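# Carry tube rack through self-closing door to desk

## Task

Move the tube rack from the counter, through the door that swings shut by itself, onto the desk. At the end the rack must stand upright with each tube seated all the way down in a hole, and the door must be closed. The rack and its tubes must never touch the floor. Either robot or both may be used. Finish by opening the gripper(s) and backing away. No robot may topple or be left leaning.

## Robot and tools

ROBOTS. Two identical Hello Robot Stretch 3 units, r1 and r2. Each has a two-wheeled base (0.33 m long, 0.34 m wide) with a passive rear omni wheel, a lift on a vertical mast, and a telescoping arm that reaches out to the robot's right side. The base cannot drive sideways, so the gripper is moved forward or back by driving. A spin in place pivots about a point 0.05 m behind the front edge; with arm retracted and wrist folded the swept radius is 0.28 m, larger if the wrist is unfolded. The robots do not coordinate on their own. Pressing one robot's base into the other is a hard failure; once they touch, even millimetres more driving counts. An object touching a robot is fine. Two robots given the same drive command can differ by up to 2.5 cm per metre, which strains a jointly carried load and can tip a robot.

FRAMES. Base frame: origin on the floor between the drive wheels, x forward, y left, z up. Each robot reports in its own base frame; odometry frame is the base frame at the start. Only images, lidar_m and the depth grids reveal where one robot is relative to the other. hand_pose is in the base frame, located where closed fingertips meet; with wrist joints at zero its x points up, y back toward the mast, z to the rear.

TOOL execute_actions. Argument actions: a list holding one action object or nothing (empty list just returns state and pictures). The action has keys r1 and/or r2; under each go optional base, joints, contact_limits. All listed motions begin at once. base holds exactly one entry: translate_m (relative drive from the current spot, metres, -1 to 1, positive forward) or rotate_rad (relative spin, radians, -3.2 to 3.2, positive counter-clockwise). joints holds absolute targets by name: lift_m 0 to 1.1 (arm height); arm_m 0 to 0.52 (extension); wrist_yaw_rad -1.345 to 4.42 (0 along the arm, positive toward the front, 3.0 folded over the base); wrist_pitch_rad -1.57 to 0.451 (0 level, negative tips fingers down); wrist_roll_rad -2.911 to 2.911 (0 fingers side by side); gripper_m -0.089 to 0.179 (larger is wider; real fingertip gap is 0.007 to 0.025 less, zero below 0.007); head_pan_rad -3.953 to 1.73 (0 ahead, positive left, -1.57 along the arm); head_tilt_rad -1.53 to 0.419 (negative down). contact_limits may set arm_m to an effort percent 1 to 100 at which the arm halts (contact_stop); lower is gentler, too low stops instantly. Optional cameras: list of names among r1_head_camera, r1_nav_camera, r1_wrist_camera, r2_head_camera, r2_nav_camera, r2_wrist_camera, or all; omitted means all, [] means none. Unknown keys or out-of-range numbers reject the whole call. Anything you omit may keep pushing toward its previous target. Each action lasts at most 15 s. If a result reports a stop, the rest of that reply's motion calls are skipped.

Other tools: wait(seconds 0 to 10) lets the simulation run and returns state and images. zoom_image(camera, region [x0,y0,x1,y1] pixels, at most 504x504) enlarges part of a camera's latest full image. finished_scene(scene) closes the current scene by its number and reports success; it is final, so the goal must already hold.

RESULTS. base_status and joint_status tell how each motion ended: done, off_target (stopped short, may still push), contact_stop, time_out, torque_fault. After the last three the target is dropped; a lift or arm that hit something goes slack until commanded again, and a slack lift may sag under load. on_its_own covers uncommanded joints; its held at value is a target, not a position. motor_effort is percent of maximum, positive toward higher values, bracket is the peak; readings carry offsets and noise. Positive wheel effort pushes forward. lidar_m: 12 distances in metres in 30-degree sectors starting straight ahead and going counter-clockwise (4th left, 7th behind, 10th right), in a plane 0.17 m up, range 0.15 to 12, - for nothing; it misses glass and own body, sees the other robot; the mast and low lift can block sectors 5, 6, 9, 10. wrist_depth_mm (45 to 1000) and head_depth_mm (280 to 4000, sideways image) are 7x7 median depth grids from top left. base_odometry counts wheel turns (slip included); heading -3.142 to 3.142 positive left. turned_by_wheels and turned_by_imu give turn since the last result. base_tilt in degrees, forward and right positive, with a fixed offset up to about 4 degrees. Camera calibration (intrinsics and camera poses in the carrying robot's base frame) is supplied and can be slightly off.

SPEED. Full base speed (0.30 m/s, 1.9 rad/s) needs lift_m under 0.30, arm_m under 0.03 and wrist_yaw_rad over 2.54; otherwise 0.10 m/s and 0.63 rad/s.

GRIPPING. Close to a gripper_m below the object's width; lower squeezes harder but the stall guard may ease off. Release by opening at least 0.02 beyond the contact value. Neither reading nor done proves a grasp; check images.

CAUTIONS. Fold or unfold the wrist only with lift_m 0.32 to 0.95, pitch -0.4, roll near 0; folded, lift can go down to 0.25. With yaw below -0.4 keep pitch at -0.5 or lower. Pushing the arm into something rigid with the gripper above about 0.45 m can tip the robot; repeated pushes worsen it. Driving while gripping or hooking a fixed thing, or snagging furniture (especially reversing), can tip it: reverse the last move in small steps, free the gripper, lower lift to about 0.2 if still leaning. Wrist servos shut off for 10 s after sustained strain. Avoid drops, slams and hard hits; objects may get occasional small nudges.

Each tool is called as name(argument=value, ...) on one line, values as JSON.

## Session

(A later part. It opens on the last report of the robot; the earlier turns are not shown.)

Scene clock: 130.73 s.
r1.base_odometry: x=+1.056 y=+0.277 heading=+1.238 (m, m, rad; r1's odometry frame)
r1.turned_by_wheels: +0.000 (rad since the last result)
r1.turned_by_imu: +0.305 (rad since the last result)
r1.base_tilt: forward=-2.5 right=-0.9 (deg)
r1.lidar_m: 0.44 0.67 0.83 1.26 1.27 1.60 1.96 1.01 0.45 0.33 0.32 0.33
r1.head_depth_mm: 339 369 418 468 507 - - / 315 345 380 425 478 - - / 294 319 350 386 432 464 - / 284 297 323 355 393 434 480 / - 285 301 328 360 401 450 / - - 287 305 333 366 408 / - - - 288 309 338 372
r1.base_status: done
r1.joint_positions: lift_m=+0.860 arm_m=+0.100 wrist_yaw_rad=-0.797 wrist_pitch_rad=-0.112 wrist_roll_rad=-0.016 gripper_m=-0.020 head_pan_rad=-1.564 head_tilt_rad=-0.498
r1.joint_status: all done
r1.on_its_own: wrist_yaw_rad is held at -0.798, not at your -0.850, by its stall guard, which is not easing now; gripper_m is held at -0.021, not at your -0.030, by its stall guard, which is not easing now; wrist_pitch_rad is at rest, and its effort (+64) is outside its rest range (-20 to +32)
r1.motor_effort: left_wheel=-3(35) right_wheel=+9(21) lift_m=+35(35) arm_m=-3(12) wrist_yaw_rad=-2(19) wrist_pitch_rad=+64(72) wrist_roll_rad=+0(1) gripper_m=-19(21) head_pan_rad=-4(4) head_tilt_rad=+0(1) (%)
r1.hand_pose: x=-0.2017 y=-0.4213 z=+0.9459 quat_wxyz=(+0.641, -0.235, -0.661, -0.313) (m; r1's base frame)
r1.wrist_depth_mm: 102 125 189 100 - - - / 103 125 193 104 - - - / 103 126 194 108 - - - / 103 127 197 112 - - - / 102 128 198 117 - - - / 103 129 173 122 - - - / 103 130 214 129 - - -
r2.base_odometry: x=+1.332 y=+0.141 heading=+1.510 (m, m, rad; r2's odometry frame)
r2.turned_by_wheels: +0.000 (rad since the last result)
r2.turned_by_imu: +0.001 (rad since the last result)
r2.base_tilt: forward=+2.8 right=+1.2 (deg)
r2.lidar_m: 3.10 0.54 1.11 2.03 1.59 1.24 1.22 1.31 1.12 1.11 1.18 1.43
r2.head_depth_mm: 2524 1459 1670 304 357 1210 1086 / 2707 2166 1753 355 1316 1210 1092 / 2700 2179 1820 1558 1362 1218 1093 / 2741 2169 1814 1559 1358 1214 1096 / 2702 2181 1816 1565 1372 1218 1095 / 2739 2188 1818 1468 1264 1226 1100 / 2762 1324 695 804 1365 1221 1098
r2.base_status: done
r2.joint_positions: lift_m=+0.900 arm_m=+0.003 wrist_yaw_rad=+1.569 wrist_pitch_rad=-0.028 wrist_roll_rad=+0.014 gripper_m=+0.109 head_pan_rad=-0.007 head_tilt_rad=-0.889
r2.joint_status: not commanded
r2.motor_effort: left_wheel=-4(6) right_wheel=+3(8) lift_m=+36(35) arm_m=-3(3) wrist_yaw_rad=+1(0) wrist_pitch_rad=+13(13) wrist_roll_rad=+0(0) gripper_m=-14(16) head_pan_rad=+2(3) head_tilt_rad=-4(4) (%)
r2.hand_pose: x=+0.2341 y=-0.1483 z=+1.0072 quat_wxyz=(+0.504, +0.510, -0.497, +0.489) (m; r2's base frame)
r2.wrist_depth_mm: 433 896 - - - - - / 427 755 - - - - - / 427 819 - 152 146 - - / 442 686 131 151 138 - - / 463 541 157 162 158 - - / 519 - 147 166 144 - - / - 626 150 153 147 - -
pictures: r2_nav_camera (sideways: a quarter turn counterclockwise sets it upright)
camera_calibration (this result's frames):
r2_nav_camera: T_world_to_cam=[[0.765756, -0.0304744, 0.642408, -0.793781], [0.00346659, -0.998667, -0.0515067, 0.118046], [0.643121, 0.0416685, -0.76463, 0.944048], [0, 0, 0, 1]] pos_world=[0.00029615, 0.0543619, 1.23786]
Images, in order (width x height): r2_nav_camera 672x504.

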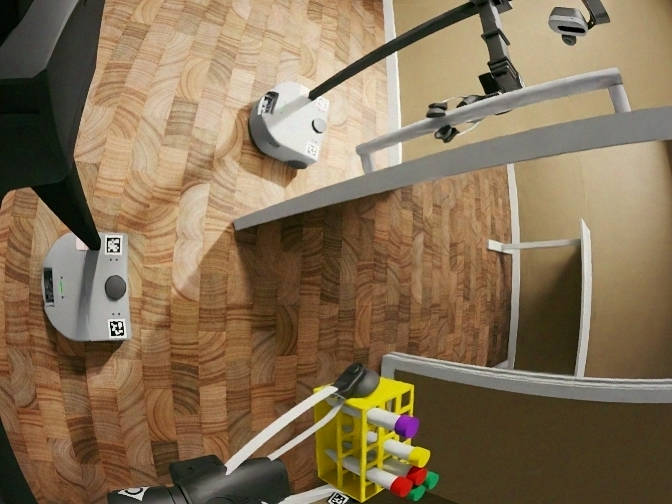

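execute_actions(actions=[{"r1":{"joints":{"wrist_pitch_rad":-0.1,"arm_m":0.07}},"r2":{"base":{"translate_m":1}}}], cameras=[])

execute_actions(actions=[{"r2":{"base":{"translate_m":1}}}], cameras=[])

execute_actions(actions=[{"r1":{"joints":{"gripper_m":0.15,"arm_m":0}},"r2":{"base":{"translate_m":0.2}}}], cameras=[])

execute_actions(actions=[{"r2":{"base":{"rotate_rad":1.15},"joints":{"wrist_yaw_rad":0,"arm_m":0.45,"head_pan_rad":-1.57,"head_tilt_rad":-0.7}}}], cameras=["r2_nav_camera","r1_nav_camera"])

Scene clock: 154.73 s.
r1.base_odometry: x=+1.056 y=+0.277 heading=+1.238 (m, m, rad; r1's odometry frame)
r1.turned_by_wheels: +0.000 (rad since the last result)
r1.turned_by_imu: -0.109 (rad since the last result)
r1.base_tilt: forward=-2.5 right=-1.0 (deg)
r1.lidar_m: 0.36 0.64 0.75 1.26 1.27 1.49 1.98 1.98 0.41 0.29 0.27 0.28
r1.head_depth_mm: 302 333 375 424 488 440 - / 287 305 337 377 427 - - / - 287 306 339 379 426 - / - - 287 308 341 381 423 / - - - 288 310 343 384 / - - - - 289 311 345 / - - - - - 290 313
r1.base_status: not commanded
r1.joint_positions: lift_m=+0.860 arm_m=+0.071 wrist_yaw_rad=-0.804 wrist_pitch_rad=-0.121 wrist_roll_rad=-0.016 gripper_m=-0.020 head_pan_rad=-1.564 head_tilt_rad=-0.498
r1.joint_status: all done
r1.on_its_own: wrist_yaw_rad is held at -0.798, not at your -0.850, by its stall guard, which is not easing now; gripper_m is held at -0.021, not at your -0.030, by its stall guard, which is not easing now
r1.motor_effort: left_wheel=-2(7) right_wheel=+13(17) lift_m=+35(34) arm_m=-10(12) wrist_yaw_rad=+5(15) wrist_pitch_rad=+12(63) wrist_roll_rad=+1(1) gripper_m=-20(20) head_pan_rad=-4(4) head_tilt_rad=-1(1) (%)
r1.hand_pose: x=-0.2025 y=-0.3904 z=+0.9435 quat_wxyz=(+0.638, -0.234, -0.661, -0.318) (m; r1's base frame)
r1.wrist_depth_mm: 100 124 - 100 - - - / 100 125 - 104 - - - / 101 125 201 108 - - - / 101 126 204 113 - - - / 101 126 197 117 - - - / 102 127 176 122 - - - / 103 128 221 129 - - -
r2.base_odometry: x=+1.393 y=+1.139 heading=+1.510 (m, m, rad; r2's odometry frame)
r2.turned_by_wheels: +0.000 (rad since the last result)
r2.turned_by_imu: +0.002 (rad since the last result)
r2.base_tilt: forward=+2.8 right=+1.3 (deg)
r2.lidar_m: 2.12 0.76 0.43 0.38 0.38 0.45 2.22 1.56 1.22 1.17 0.59 0.69
r2.head_depth_mm: 2237 2148 1804 300 356 1213 1084 / 2264 2140 1805 355 1315 1210 1090 / 2265 2167 1805 1557 1361 1213 1094 / 2298 2186 1824 1556 1368 1222 1098 / 2225 2122 1813 1561 1365 1217 1093 / 2321 2186 1835 1565 1371 1225 1101 / 2372 2198 1827 1563 1374 1222 1098
r2.base_status: done
r2.joint_positions: lift_m=+0.900 arm_m=+0.003 wrist_yaw_rad=+1.569 wrist_pitch_rad=-0.028 wrist_roll_rad=+0.014 gripper_m=+0.109 head_pan_rad=-0.007 head_tilt_rad=-0.889
r2.joint_status: not commanded
r2.motor_effort: left_wheel=-4(6) right_wheel=+3(9) lift_m=+36(35) arm_m=-3(4) wrist_yaw_rad=+1(1) wrist_pitch_rad=+13(13) wrist_roll_rad=+0(0) gripper_m=-15(15) head_pan_rad=+3(3) head_tilt_rad=-4(4) (%)
r2.hand_pose: x=+0.2341 y=-0.1483 z=+1.0072 quat_wxyz=(+0.504, +0.510, -0.497, +0.489) (m; r2's base frame)
r2.wrist_depth_mm: - - - - - - - / - - - - - - - / - - - 153 148 - 387 / - - 131 151 132 - 366 / - - 157 161 158 - 363 / - - 146 166 143 - 371 / - - 149 153 147 - 354
pictures: none
No camera images: the call's "cameras" was empty. Leave "cameras" out to get every camera's image.

Scene clock: 165.97 s.
r1.base_odometry: x=+1.056 y=+0.277 heading=+1.238 (m, m, rad; r1's odometry frame)
r1.turned_by_wheels: +0.000 (rad since the last result)
r1.turned_by_imu: +0.003 (rad since the last result)
r1.base_tilt: forward=-2.6 right=-0.9 (deg)
r1.lidar_m: 0.37 0.65 0.75 1.27 1.27 1.49 1.98 1.98 0.41 0.29 0.27 0.28
r1.head_depth_mm: 303 333 374 425 487 441 - / 287 304 336 377 427 - - / - 287 307 339 380 425 - / - - 287 307 341 381 423 / - - - 288 309 343 385 / - - - - 289 311 345 / - - - - - 290 313
r1.base_status: not commanded
r1.joint_positions: lift_m=+0.860 arm_m=+0.071 wrist_yaw_rad=-0.804 wrist_pitch_rad=-0.121 wrist_roll_rad=-0.016 gripper_m=-0.020 head_pan_rad=-1.564 head_tilt_rad=-0.498
r1.joint_status: not commanded
r1.on_its_own: wrist_yaw_rad is held at -0.798, not at your -0.850, by its stall guard, which is not easing now; gripper_m is held at -0.021, not at your -0.030, by its stall guard, which is not easing now
r1.motor_effort: left_wheel=-3(3) right_wheel=+13(12) lift_m=+34(34) arm_m=-10(10) wrist_yaw_rad=+5(4) wrist_pitch_rad=+12(12) wrist_roll_rad=+0(0) gripper_m=-19(19) head_pan_rad=-4(4) head_tilt_rad=-1(1) (%)
r1.hand_pose: x=-0.2025 y=-0.3904 z=+0.9435 quat_wxyz=(+0.638, -0.234, -0.661, -0.318) (m; r1's base frame)
r1.wrist_depth_mm: 100 124 - 100 - - - / 100 124 - 104 - - - / 100 125 202 108 - - - / 101 126 204 112 - - - / 101 126 197 117 - - - / 102 127 175 123 - - - / 102 127 221 130 - - -
r2.base_odometry: x=+1.455 y=+2.137 heading=+1.509 (m, m, rad; r2's odometry frame)
r2.turned_by_wheels: +0.000 (rad since the last result)
r2.turned_by_imu: +0.002 (rad since the last result)
r2.base_tilt: forward=+3.0 right=+1.3 (deg)
r2.lidar_m: 1.12 1.67 2.46 1.35 0.68 0.73 1.29 0.70 0.72 1.30 1.39 1.46
r2.head_depth_mm: 734 1592 1776 303 356 1210 1088 / 732 1610 1788 355 1315 1207 1091 / 739 1628 1803 1556 1360 1215 1091 / 742 1647 1813 1556 1370 1215 1093 / 745 1583 1701 1552 1370 1217 1096 / 748 1674 1831 1573 1374 1220 1099 / 751 1689 1833 1574 1375 1222 1101
r2.base_status: done
r2.joint_positions: lift_m=+0.900 arm_m=+0.003 wrist_yaw_rad=+1.569 wrist_pitch_rad=-0.028 wrist_roll_rad=+0.014 gripper_m=+0.109 head_pan_rad=-0.007 head_tilt_rad=-0.889
r2.joint_status: not commanded
r2.motor_effort: left_wheel=-5(5) right_wheel=+4(8) lift_m=+34(35) arm_m=-3(3) wrist_yaw_rad=+1(0) wrist_pitch_rad=+13(13) wrist_roll_rad=+0(0) gripper_m=-17(16) head_pan_rad=+3(2) head_tilt_rad=-3(4) (%)
r2.hand_pose: x=+0.2341 y=-0.1483 z=+1.0072 quat_wxyz=(+0.504, +0.510, -0.497, +0.489) (m; r2's base frame)
r2.wrist_depth_mm: - - - - - - - / - - - - - - - / - - 751 153 146 - - / - - 131 152 139 - - / - - 157 162 159 - - / - - 146 167 143 - - / - - 149 153 148 - -
pictures: none
No camera images: the call's "cameras" was empty. Leave "cameras" out to get every camera's image.

Scene clock: 169.70 s.
r1.base_odometry: x=+1.056 y=+0.277 heading=+1.238 (m, m, rad; r1's odometry frame)
r1.turned_by_wheels: +0.001 (rad since the last result)
r1.turned_by_imu: +0.026 (rad since the last result)
r1.base_tilt: forward=-2.4 right=-0.9 (deg)
r1.lidar_m: 0.55 0.65 0.76 1.26 1.27 1.51 1.97 1.98 2.11 0.79 0.56 0.53
r1.head_depth_mm: 1756 1920 2121 2357 2140 1614 - / 1712 1846 2016 2255 2143 1645 1399 / 1666 1800 1955 2183 2125 1625 1317 / 1601 1749 1903 2099 2117 1643 1319 / 1561 1694 1841 2035 2164 1626 1317 / 1541 1616 744 788 850 959 1034 / 616 634 681 714 758 800 849
r1.base_status: not commanded
r1.joint_positions: lift_m=+0.860 arm_m=+0.003 wrist_yaw_rad=-0.797 wrist_pitch_rad=-0.117 wrist_roll_rad=-0.016 gripper_m=+0.150 head_pan_rad=-1.564 head_tilt_rad=-0.500
r1.joint_status: all done
joint sent to its limit — the command would take r1.arm_m past its lower limit, so that joint was sent only as far as its limit.
r1.on_its_own: wrist_yaw_rad is held at -0.798, not at your -0.850, by its stall guard, which is not easing now
r1.motor_effort: left_wheel=+0(58) right_wheel=+0(13) lift_m=+29(35) arm_m=-3(12) wrist_yaw_rad=-1(14) wrist_pitch_rad=+9(12) wrist_roll_rad=+0(1) gripper_m=+0(81) head_pan_rad=-4(4) head_tilt_rad=+0(1) (%)
r1.hand_pose: x=-0.2014 y=-0.3238 z=+0.9448 quat_wxyz=(+0.640, -0.233, -0.661, -0.314) (m; r1's base frame)
r1.wrist_depth_mm: - - - - - - - / - - - - - - - / - - - - - - - / - - - - - - - / - - - - - - - / - - - - - - - / - - - - - - -
r2.base_odometry: x=+1.467 y=+2.336 heading=+1.509 (m, m, rad; r2's odometry frame)
r2.turned_by_wheels: +0.000 (rad since the last result)
r2.turned_by_imu: +0.000 (rad since the last result)
r2.base_tilt: forward=+2.8 right=+1.2 (deg)
r2.lidar_m: 0.92 1.45 2.15 1.92 0.87 0.81 1.01 0.86 1.06 1.32 1.32 1.38
r2.head_depth_mm: 705 582 1626 300 356 1205 1089 / 708 585 1682 355 1315 1213 1089 / 712 603 1696 1553 1363 1212 1094 / 714 607 1689 1557 1369 1213 1096 / 716 609 1650 1494 1359 1216 1098 / 721 611 1709 1574 1373 1222 1100 / 724 613 1742 1572 1377 1224 1102
r2.base_status: done
r2.joint_positions: lift_m=+0.900 arm_m=+0.003 wrist_yaw_rad=+1.569 wrist_pitch_rad=-0.028 wrist_roll_rad=+0.014 gripper_m=+0.109 head_pan_rad=-0.007 head_tilt_rad=-0.889
r2.joint_status: not commanded
r2.motor_effort: left_wheel=-4(6) right_wheel=+4(8) lift_m=+36(35) arm_m=-3(3) wrist_yaw_rad=+1(1) wrist_pitch_rad=+12(13) wrist_roll_rad=+0(0) gripper_m=-17(15) head_pan_rad=+4(3) head_tilt_rad=-4(3) (%)
r2.hand_pose: x=+0.2341 y=-0.1483 z=+1.0072 quat_wxyz=(+0.504, +0.510, -0.497, +0.489) (m; r2's base frame)
r2.wrist_depth_mm: - - - - - - - / - - - - - - - / - - 743 153 147 - - / - 605 131 151 130 499 503 / - - 157 162 159 - - / - - 146 167 144 - - / - - 149 153 148 - 981
pictures: none
No camera images: the call's "cameras" was empty. Leave "cameras" out to get every camera's image.

Scene clock: 174.17 s.
r1.base_odometry: x=+1.056 y=+0.277 heading=+1.238 (m, m, rad; r1's odometry frame)
r1.turned_by_wheels: +0.000 (rad since the last result)
r1.turned_by_imu: +0.001 (rad since the last result)
r1.base_tilt: forward=-2.5 right=-0.9 (deg)
r1.lidar_m: 0.64 0.65 0.77 1.26 1.27 1.51 1.97 1.98 2.11 1.85 1.23 0.74
r1.head_depth_mm: 1752 1914 2120 2312 2140 1636 - / 1685 1859 2012 2263 2125 1620 1386 / 1650 1788 1954 2167 2137 1625 1320 / 1620 1732 1887 2105 2135 1621 1310 / 1572 1694 1826 2016 2156 1637 1323 / 1527 1656 1804 1947 2091 1645 1322 / 1502 1610 1727 1906 2018 1632 1317
r1.base_status: not commanded
r1.joint_positions: lift_m=+0.860 arm_m=+0.003 wrist_yaw_rad=-0.797 wrist_pitch_rad=-0.117 wrist_roll_rad=-0.016 gripper_m=+0.150 head_pan_rad=-1.564 head_tilt_rad=-0.500
r1.joint_status: not commanded
r1.on_its_own: wrist_yaw_rad is held at -0.798, not at your -0.850, by its stall guard, which is not easing now
r1.motor_effort: left_wheel=+1(1) right_wheel=+0(0) lift_m=+28(28) arm_m=-3(2) wrist_yaw_rad=-1(2) wrist_pitch_rad=+10(9) wrist_roll_rad=+1(0) gripper_m=+0(1) head_pan_rad=-4(4) head_tilt_rad=+0(1) (%)
r1.hand_pose: x=-0.2014 y=-0.3238 z=+0.9448 quat_wxyz=(+0.640, -0.233, -0.661, -0.314) (m; r1's base frame)
r1.wrist_depth_mm: - - - - - - - / - - - - - - - / - - - - - - - / - - - - - - - / - - - - - - - / - - - - - - - / - - - - - - -
r2.base_odometry: x=+1.467 y=+2.336 heading=+2.659 (m, m, rad; r2's odometry frame)
r2.turned_by_wheels: +1.150 (rad since the last result)
r2.turned_by_imu: +1.148 (rad since the last result)
r2.base_tilt: forward=+3.0 right=+1.3 (deg)
r2.lidar_m: 2.46 1.51 0.82 0.74 0.74 0.83 1.22 1.32 1.32 1.36 0.93 1.52
r2.head_depth_mm: 1253 871 - - 1487 1298 1133 / 1218 - 1740 1829 1518 1301 1129 / 1200 - 1664 1815 1522 1308 1138 / 1167 763 671 1777 1525 1311 1137 / 1135 844 673 1727 1535 1307 1142 / 1112 851 649 1699 1544 1309 1141 / 1081 856 628 1622 1542 1289 1150
r2.base_status: done
r2.joint_positions: lift_m=+0.900 arm_m=+0.450 wrist_yaw_rad=+0.001 wrist_pitch_rad=-0.028 wrist_roll_rad=+0.014 gripper_m=+0.109 head_pan_rad=-1.563 head_tilt_rad=-0.705
r2.joint_status: all done
r2.motor_effort: left_wheel=-3(10) right_wheel=+3(6) lift_m=+35(35) arm_m=+2(4) wrist_yaw_rad=-1(4) wrist_pitch_rad=+13(13) wrist_roll_rad=+1(0) gripper_m=-16(15) head_pan_rad=-3(31) head_tilt_rad=+1(12) (%)
r2.hand_pose: x=-0.0211 y=-0.8501 z=+1.0071 quat_wxyz=(+0.702, +0.011, -0.712, -0.010) (m; r2's base frame)
r2.wrist_depth_mm: 554 590 637 685 754 818 906 / 559 594 654 697 755 892 940 / 584 630 684 154 147 902 956 / 452 459 131 152 130 486 488 / 286 265 157 162 158 279 301 / 215 - 145 167 144 - 216 / 164 164 149 153 148 167 169
pictures: r1_nav_camera (sideways: a quarter turn counterclockwise sets it upright), r2_nav_camera (sideways: a quarter turn counterclockwise sets it upright)
camera_calibration (this result's frames):
r1_nav_camera: T_world_to_cam=[[0.00522511, -0.474654, 0.880157, -1.10779], [-0.999562, -0.0281097, -0.00922513, 0.07055], [0.0291197, -0.879723, -0.474593, 0.572254], [0, 0, 0, 1]] pos_world=[0.0596436, -0.0204089, 1.24727]
r2_nav_camera: T_world_to_cam=[[-0.0202334, -0.635403, 0.771916, -0.957761], [-0.998438, -0.0273779, -0.0487072, 0.120525], [0.0520821, -0.771695, -0.633856, 0.777569], [0, 0, 0, 1]] pos_world=[0.0604609, -0.00521773, 1.23805]
Images, in order (width x height): r1_nav_camera 672x504, r2_nav_camera 672x504.

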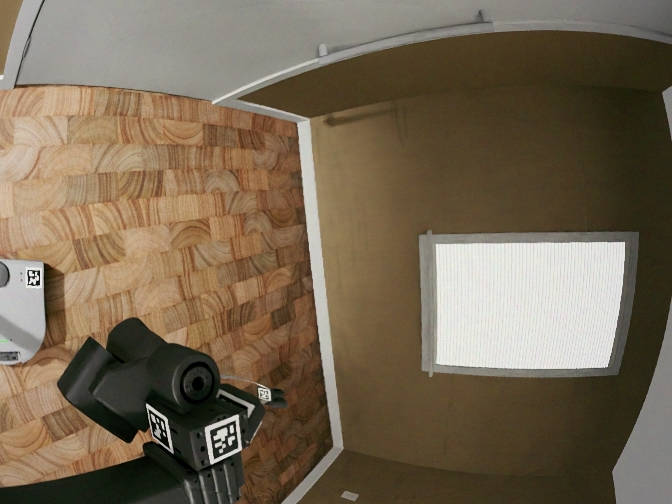

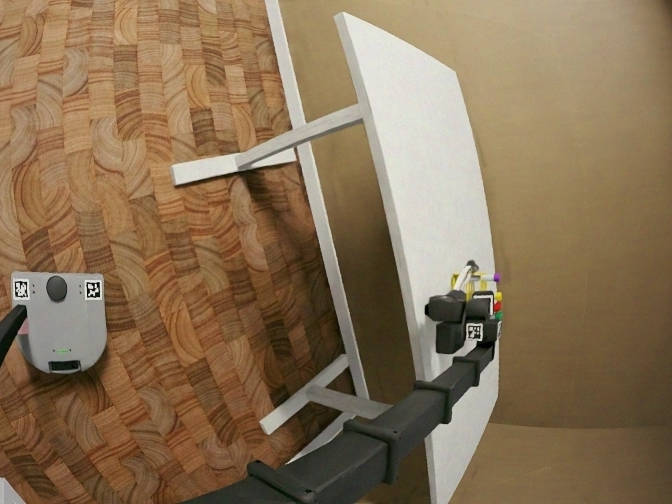

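Barely cleared; a few mm above.

execute_actions(actions=[{"r2":{"joints":{"gripper_m":0.179,"lift_m":0.894}}}], cameras=[])

execute_actions(actions=[{"r2":{"joints":{"arm_m":0}}}], cameras=[])

finished_scene(scene=2)

Scene clock: 181.10 s.
r1.base_odometry: x=+1.056 y=+0.277 heading=+1.238 (m, m, rad; r1's odometry frame)
r1.turned_by_wheels: +0.000 (rad since the last result)
r1.turned_by_imu: +0.001 (rad since the last result)
r1.base_tilt: forward=-2.4 right=-1.0 (deg)
r1.lidar_m: 0.64 0.65 0.76 1.26 1.27 1.51 1.98 1.98 2.11 1.85 1.24 0.74
r1.head_depth_mm: 1763 1903 2102 2357 2122 1627 - / 1710 1839 1976 2259 2137 1637 1405 / 1647 1794 1956 2158 2129 1628 1312 / 1604 1733 1865 2100 2128 1612 1322 / 1556 1695 1838 2012 2132 1638 1323 / 1530 1640 1786 1964 2054 1646 1321 / 1490 1604 1749 1905 2024 1633 1324
r1.base_status: not commanded
r1.joint_positions: lift_m=+0.860 arm_m=+0.003 wrist_yaw_rad=-0.797 wrist_pitch_rad=-0.117 wrist_roll_rad=-0.016 gripper_m=+0.150 head_pan_rad=-1.564 head_tilt_rad=-0.500
r1.joint_status: not commanded
r1.on_its_own: wrist_yaw_rad is held at -0.798, not at your -0.850, by its stall guard, which is not easing now
r1.motor_effort: left_wheel=+0(1) right_wheel=+0(0) lift_m=+28(28) arm_m=-3(2) wrist_yaw_rad=-2(1) wrist_pitch_rad=+9(10) wrist_roll_rad=+0(0) gripper_m=+0(0) head_pan_rad=-4(4) head_tilt_rad=+0(0) (%)
r1.hand_pose: x=-0.2014 y=-0.3238 z=+0.9448 quat_wxyz=(+0.640, -0.233, -0.661, -0.314) (m; r1's base frame)
r1.wrist_depth_mm: - - - - - - - / - - - - - - - / - - - - - - - / - - - - - - - / - - - - - - - / - - - - - - - / - - - - - - -
r2.base_odometry: x=+1.467 y=+2.336 heading=+2.659 (m, m, rad; r2's odometry frame)
r2.turned_by_wheels: +0.000 (rad since the last result)
r2.turned_by_imu: +0.001 (rad since the last result)
r2.base_tilt: forward=+2.8 right=+1.4 (deg)
r2.lidar_m: 2.45 1.50 0.81 0.74 0.74 0.83 1.22 1.32 1.32 1.36 0.92 1.52
r2.head_depth_mm: 1258 871 - - 1477 1295 1135 / 1225 - 1730 1822 1522 1298 1136 / 1200 - 1665 1825 1526 1301 1135 / 1163 766 671 1775 1528 1306 1138 / 1131 844 672 1728 1525 1304 1137 / 1116 849 649 1688 1534 1312 1139 / 1078 855 626 1622 1536 1287 1146
r2.base_status: not commanded
r2.joint_positions: lift_m=+0.894 arm_m=+0.450 wrist_yaw_rad=+0.001 wrist_pitch_rad=-0.021 wrist_roll_rad=+0.014 gripper_m=+0.179 head_pan_rad=-1.563 head_tilt_rad=-0.705
r2.joint_status: all done
r2.motor_effort: left_wheel=-4(4) right_wheel=+2(3) lift_m=+22(34) arm_m=+3(2) wrist_yaw_rad=-2(1) wrist_pitch_rad=+9(13) wrist_roll_rad=+0(0) gripper_m=+0(83) head_pan_rad=-2(3) head_tilt_rad=+1(1) (%)
r2.hand_pose: x=-0.0211 y=-0.8503 z=+1.0036 quat_wxyz=(+0.702, +0.008, -0.712, -0.007) (m; r2's base frame)
r2.wrist_depth_mm: 551 589 639 695 756 841 898 / 561 605 659 704 761 856 927 / 588 629 686 152 144 912 958 / 447 455 145 154 148 484 492 / 301 189 134 163 145 249 297 / - 188 136 153 144 198 212 / 153 157 150 157 151 157 157
pictures: none
No camera images: the call's "cameras" was empty. Leave "cameras" out to get every camera's image.

Scene clock: 185.57 s.
r1.base_odometry: x=+1.056 y=+0.277 heading=+1.238 (m, m, rad; r1's odometry frame)
r1.turned_by_wheels: +0.000 (rad since the last result)
r1.turned_by_imu: +0.001 (rad since the last result)
r1.base_tilt: forward=-2.2 right=-1.0 (deg)
r1.lidar_m: 0.64 0.65 0.77 1.26 1.26 1.51 1.98 1.98 2.11 1.86 1.23 0.74
r1.head_depth_mm: 1748 1930 2100 2332 2105 1626 - / 1694 1852 2013 2288 2139 1639 1394 / 1655 1809 1948 2189 2124 1638 1319 / 1607 1736 1873 2104 2149 1626 1327 / 1571 1685 1830 2019 2122 1647 1313 / 1523 1642 1789 1958 2064 1635 1317 / 1478 1601 1738 1898 2040 1636 1327
r1.base_status: not commanded
r1.joint_positions: lift_m=+0.860 arm_m=+0.003 wrist_yaw_rad=-0.797 wrist_pitch_rad=-0.117 wrist_roll_rad=-0.016 gripper_m=+0.150 head_pan_rad=-1.564 head_tilt_rad=-0.500
r1.joint_status: not commanded
r1.on_its_own: wrist_yaw_rad is held at -0.798, not at your -0.850, by its stall guard, which is not easing now
r1.motor_effort: left_wheel=+0(0) right_wheel=+0(0) lift_m=+29(28) arm_m=-3(2) wrist_yaw_rad=-2(2) wrist_pitch_rad=+9(9) wrist_roll_rad=+1(0) gripper_m=-1(1) head_pan_rad=-4(4) head_tilt_rad=+0(0) (%)
r1.hand_pose: x=-0.2014 y=-0.3238 z=+0.9448 quat_wxyz=(+0.640, -0.233, -0.661, -0.314) (m; r1's base frame)
r1.wrist_depth_mm: - - - - - - - / - - - - - - - / - - - - - - - / - - - - - - - / - - - - - - - / - - - - - - - / - - - - - - -
r2.base_odometry: x=+1.467 y=+2.336 heading=+2.659 (m, m, rad; r2's odometry frame)
r2.turned_by_wheels: +0.000 (rad since the last result)
r2.turned_by_imu: +0.001 (rad since the last result)
r2.base_tilt: forward=+2.6 right=+1.2 (deg)
r2.lidar_m: 2.46 1.50 0.81 0.74 0.74 0.83 1.22 1.32 1.32 1.36 0.93 1.52
r2.head_depth_mm: 1258 828 1805 1721 1586 - - / 1220 832 1725 1825 1579 - - / 1197 769 695 1831 - - 1089 / 1160 766 670 1787 1526 1307 1115 / 1137 847 673 1713 1537 1307 1144 / 1112 850 649 1704 1537 1312 1147 / 1080 855 627 1619 1532 1287 1146
r2.base_status: not commanded
r2.joint_positions: lift_m=+0.894 arm_m=+0.003 wrist_yaw_rad=+0.001 wrist_pitch_rad=-0.020 wrist_roll_rad=+0.014 gripper_m=+0.179 head_pan_rad=-1.563 head_tilt_rad=-0.704
r2.joint_status: all done
joint sent to its limit — the command would take r2.arm_m past its lower limit, so that joint was sent only as far as its limit.
r2.motor_effort: left_wheel=-4(4) right_wheel=+3(2) lift_m=+22(22) arm_m=-3(3) wrist_yaw_rad=-1(1) wrist_pitch_rad=+9(10) wrist_roll_rad=+0(0) gripper_m=+0(0) head_pan_rad=-3(2) head_tilt_rad=+1(1) (%)
r2.hand_pose: x=-0.0212 y=-0.4035 z=+1.0038 quat_wxyz=(+0.702, +0.008, -0.712, -0.007) (m; r2's base frame)
r2.wrist_depth_mm: 882 923 - - - - - / 896 985 - - - - - / 922 973 - 594 - - - / 458 472 477 483 487 562 680 / 293 328 349 - - - - / 608 - - - - - - / 697 - - - - - -
pictures: none
No camera images: the call's "cameras" was empty. Leave "cameras" out to get every camera's image.

The scene is finished: the task was done.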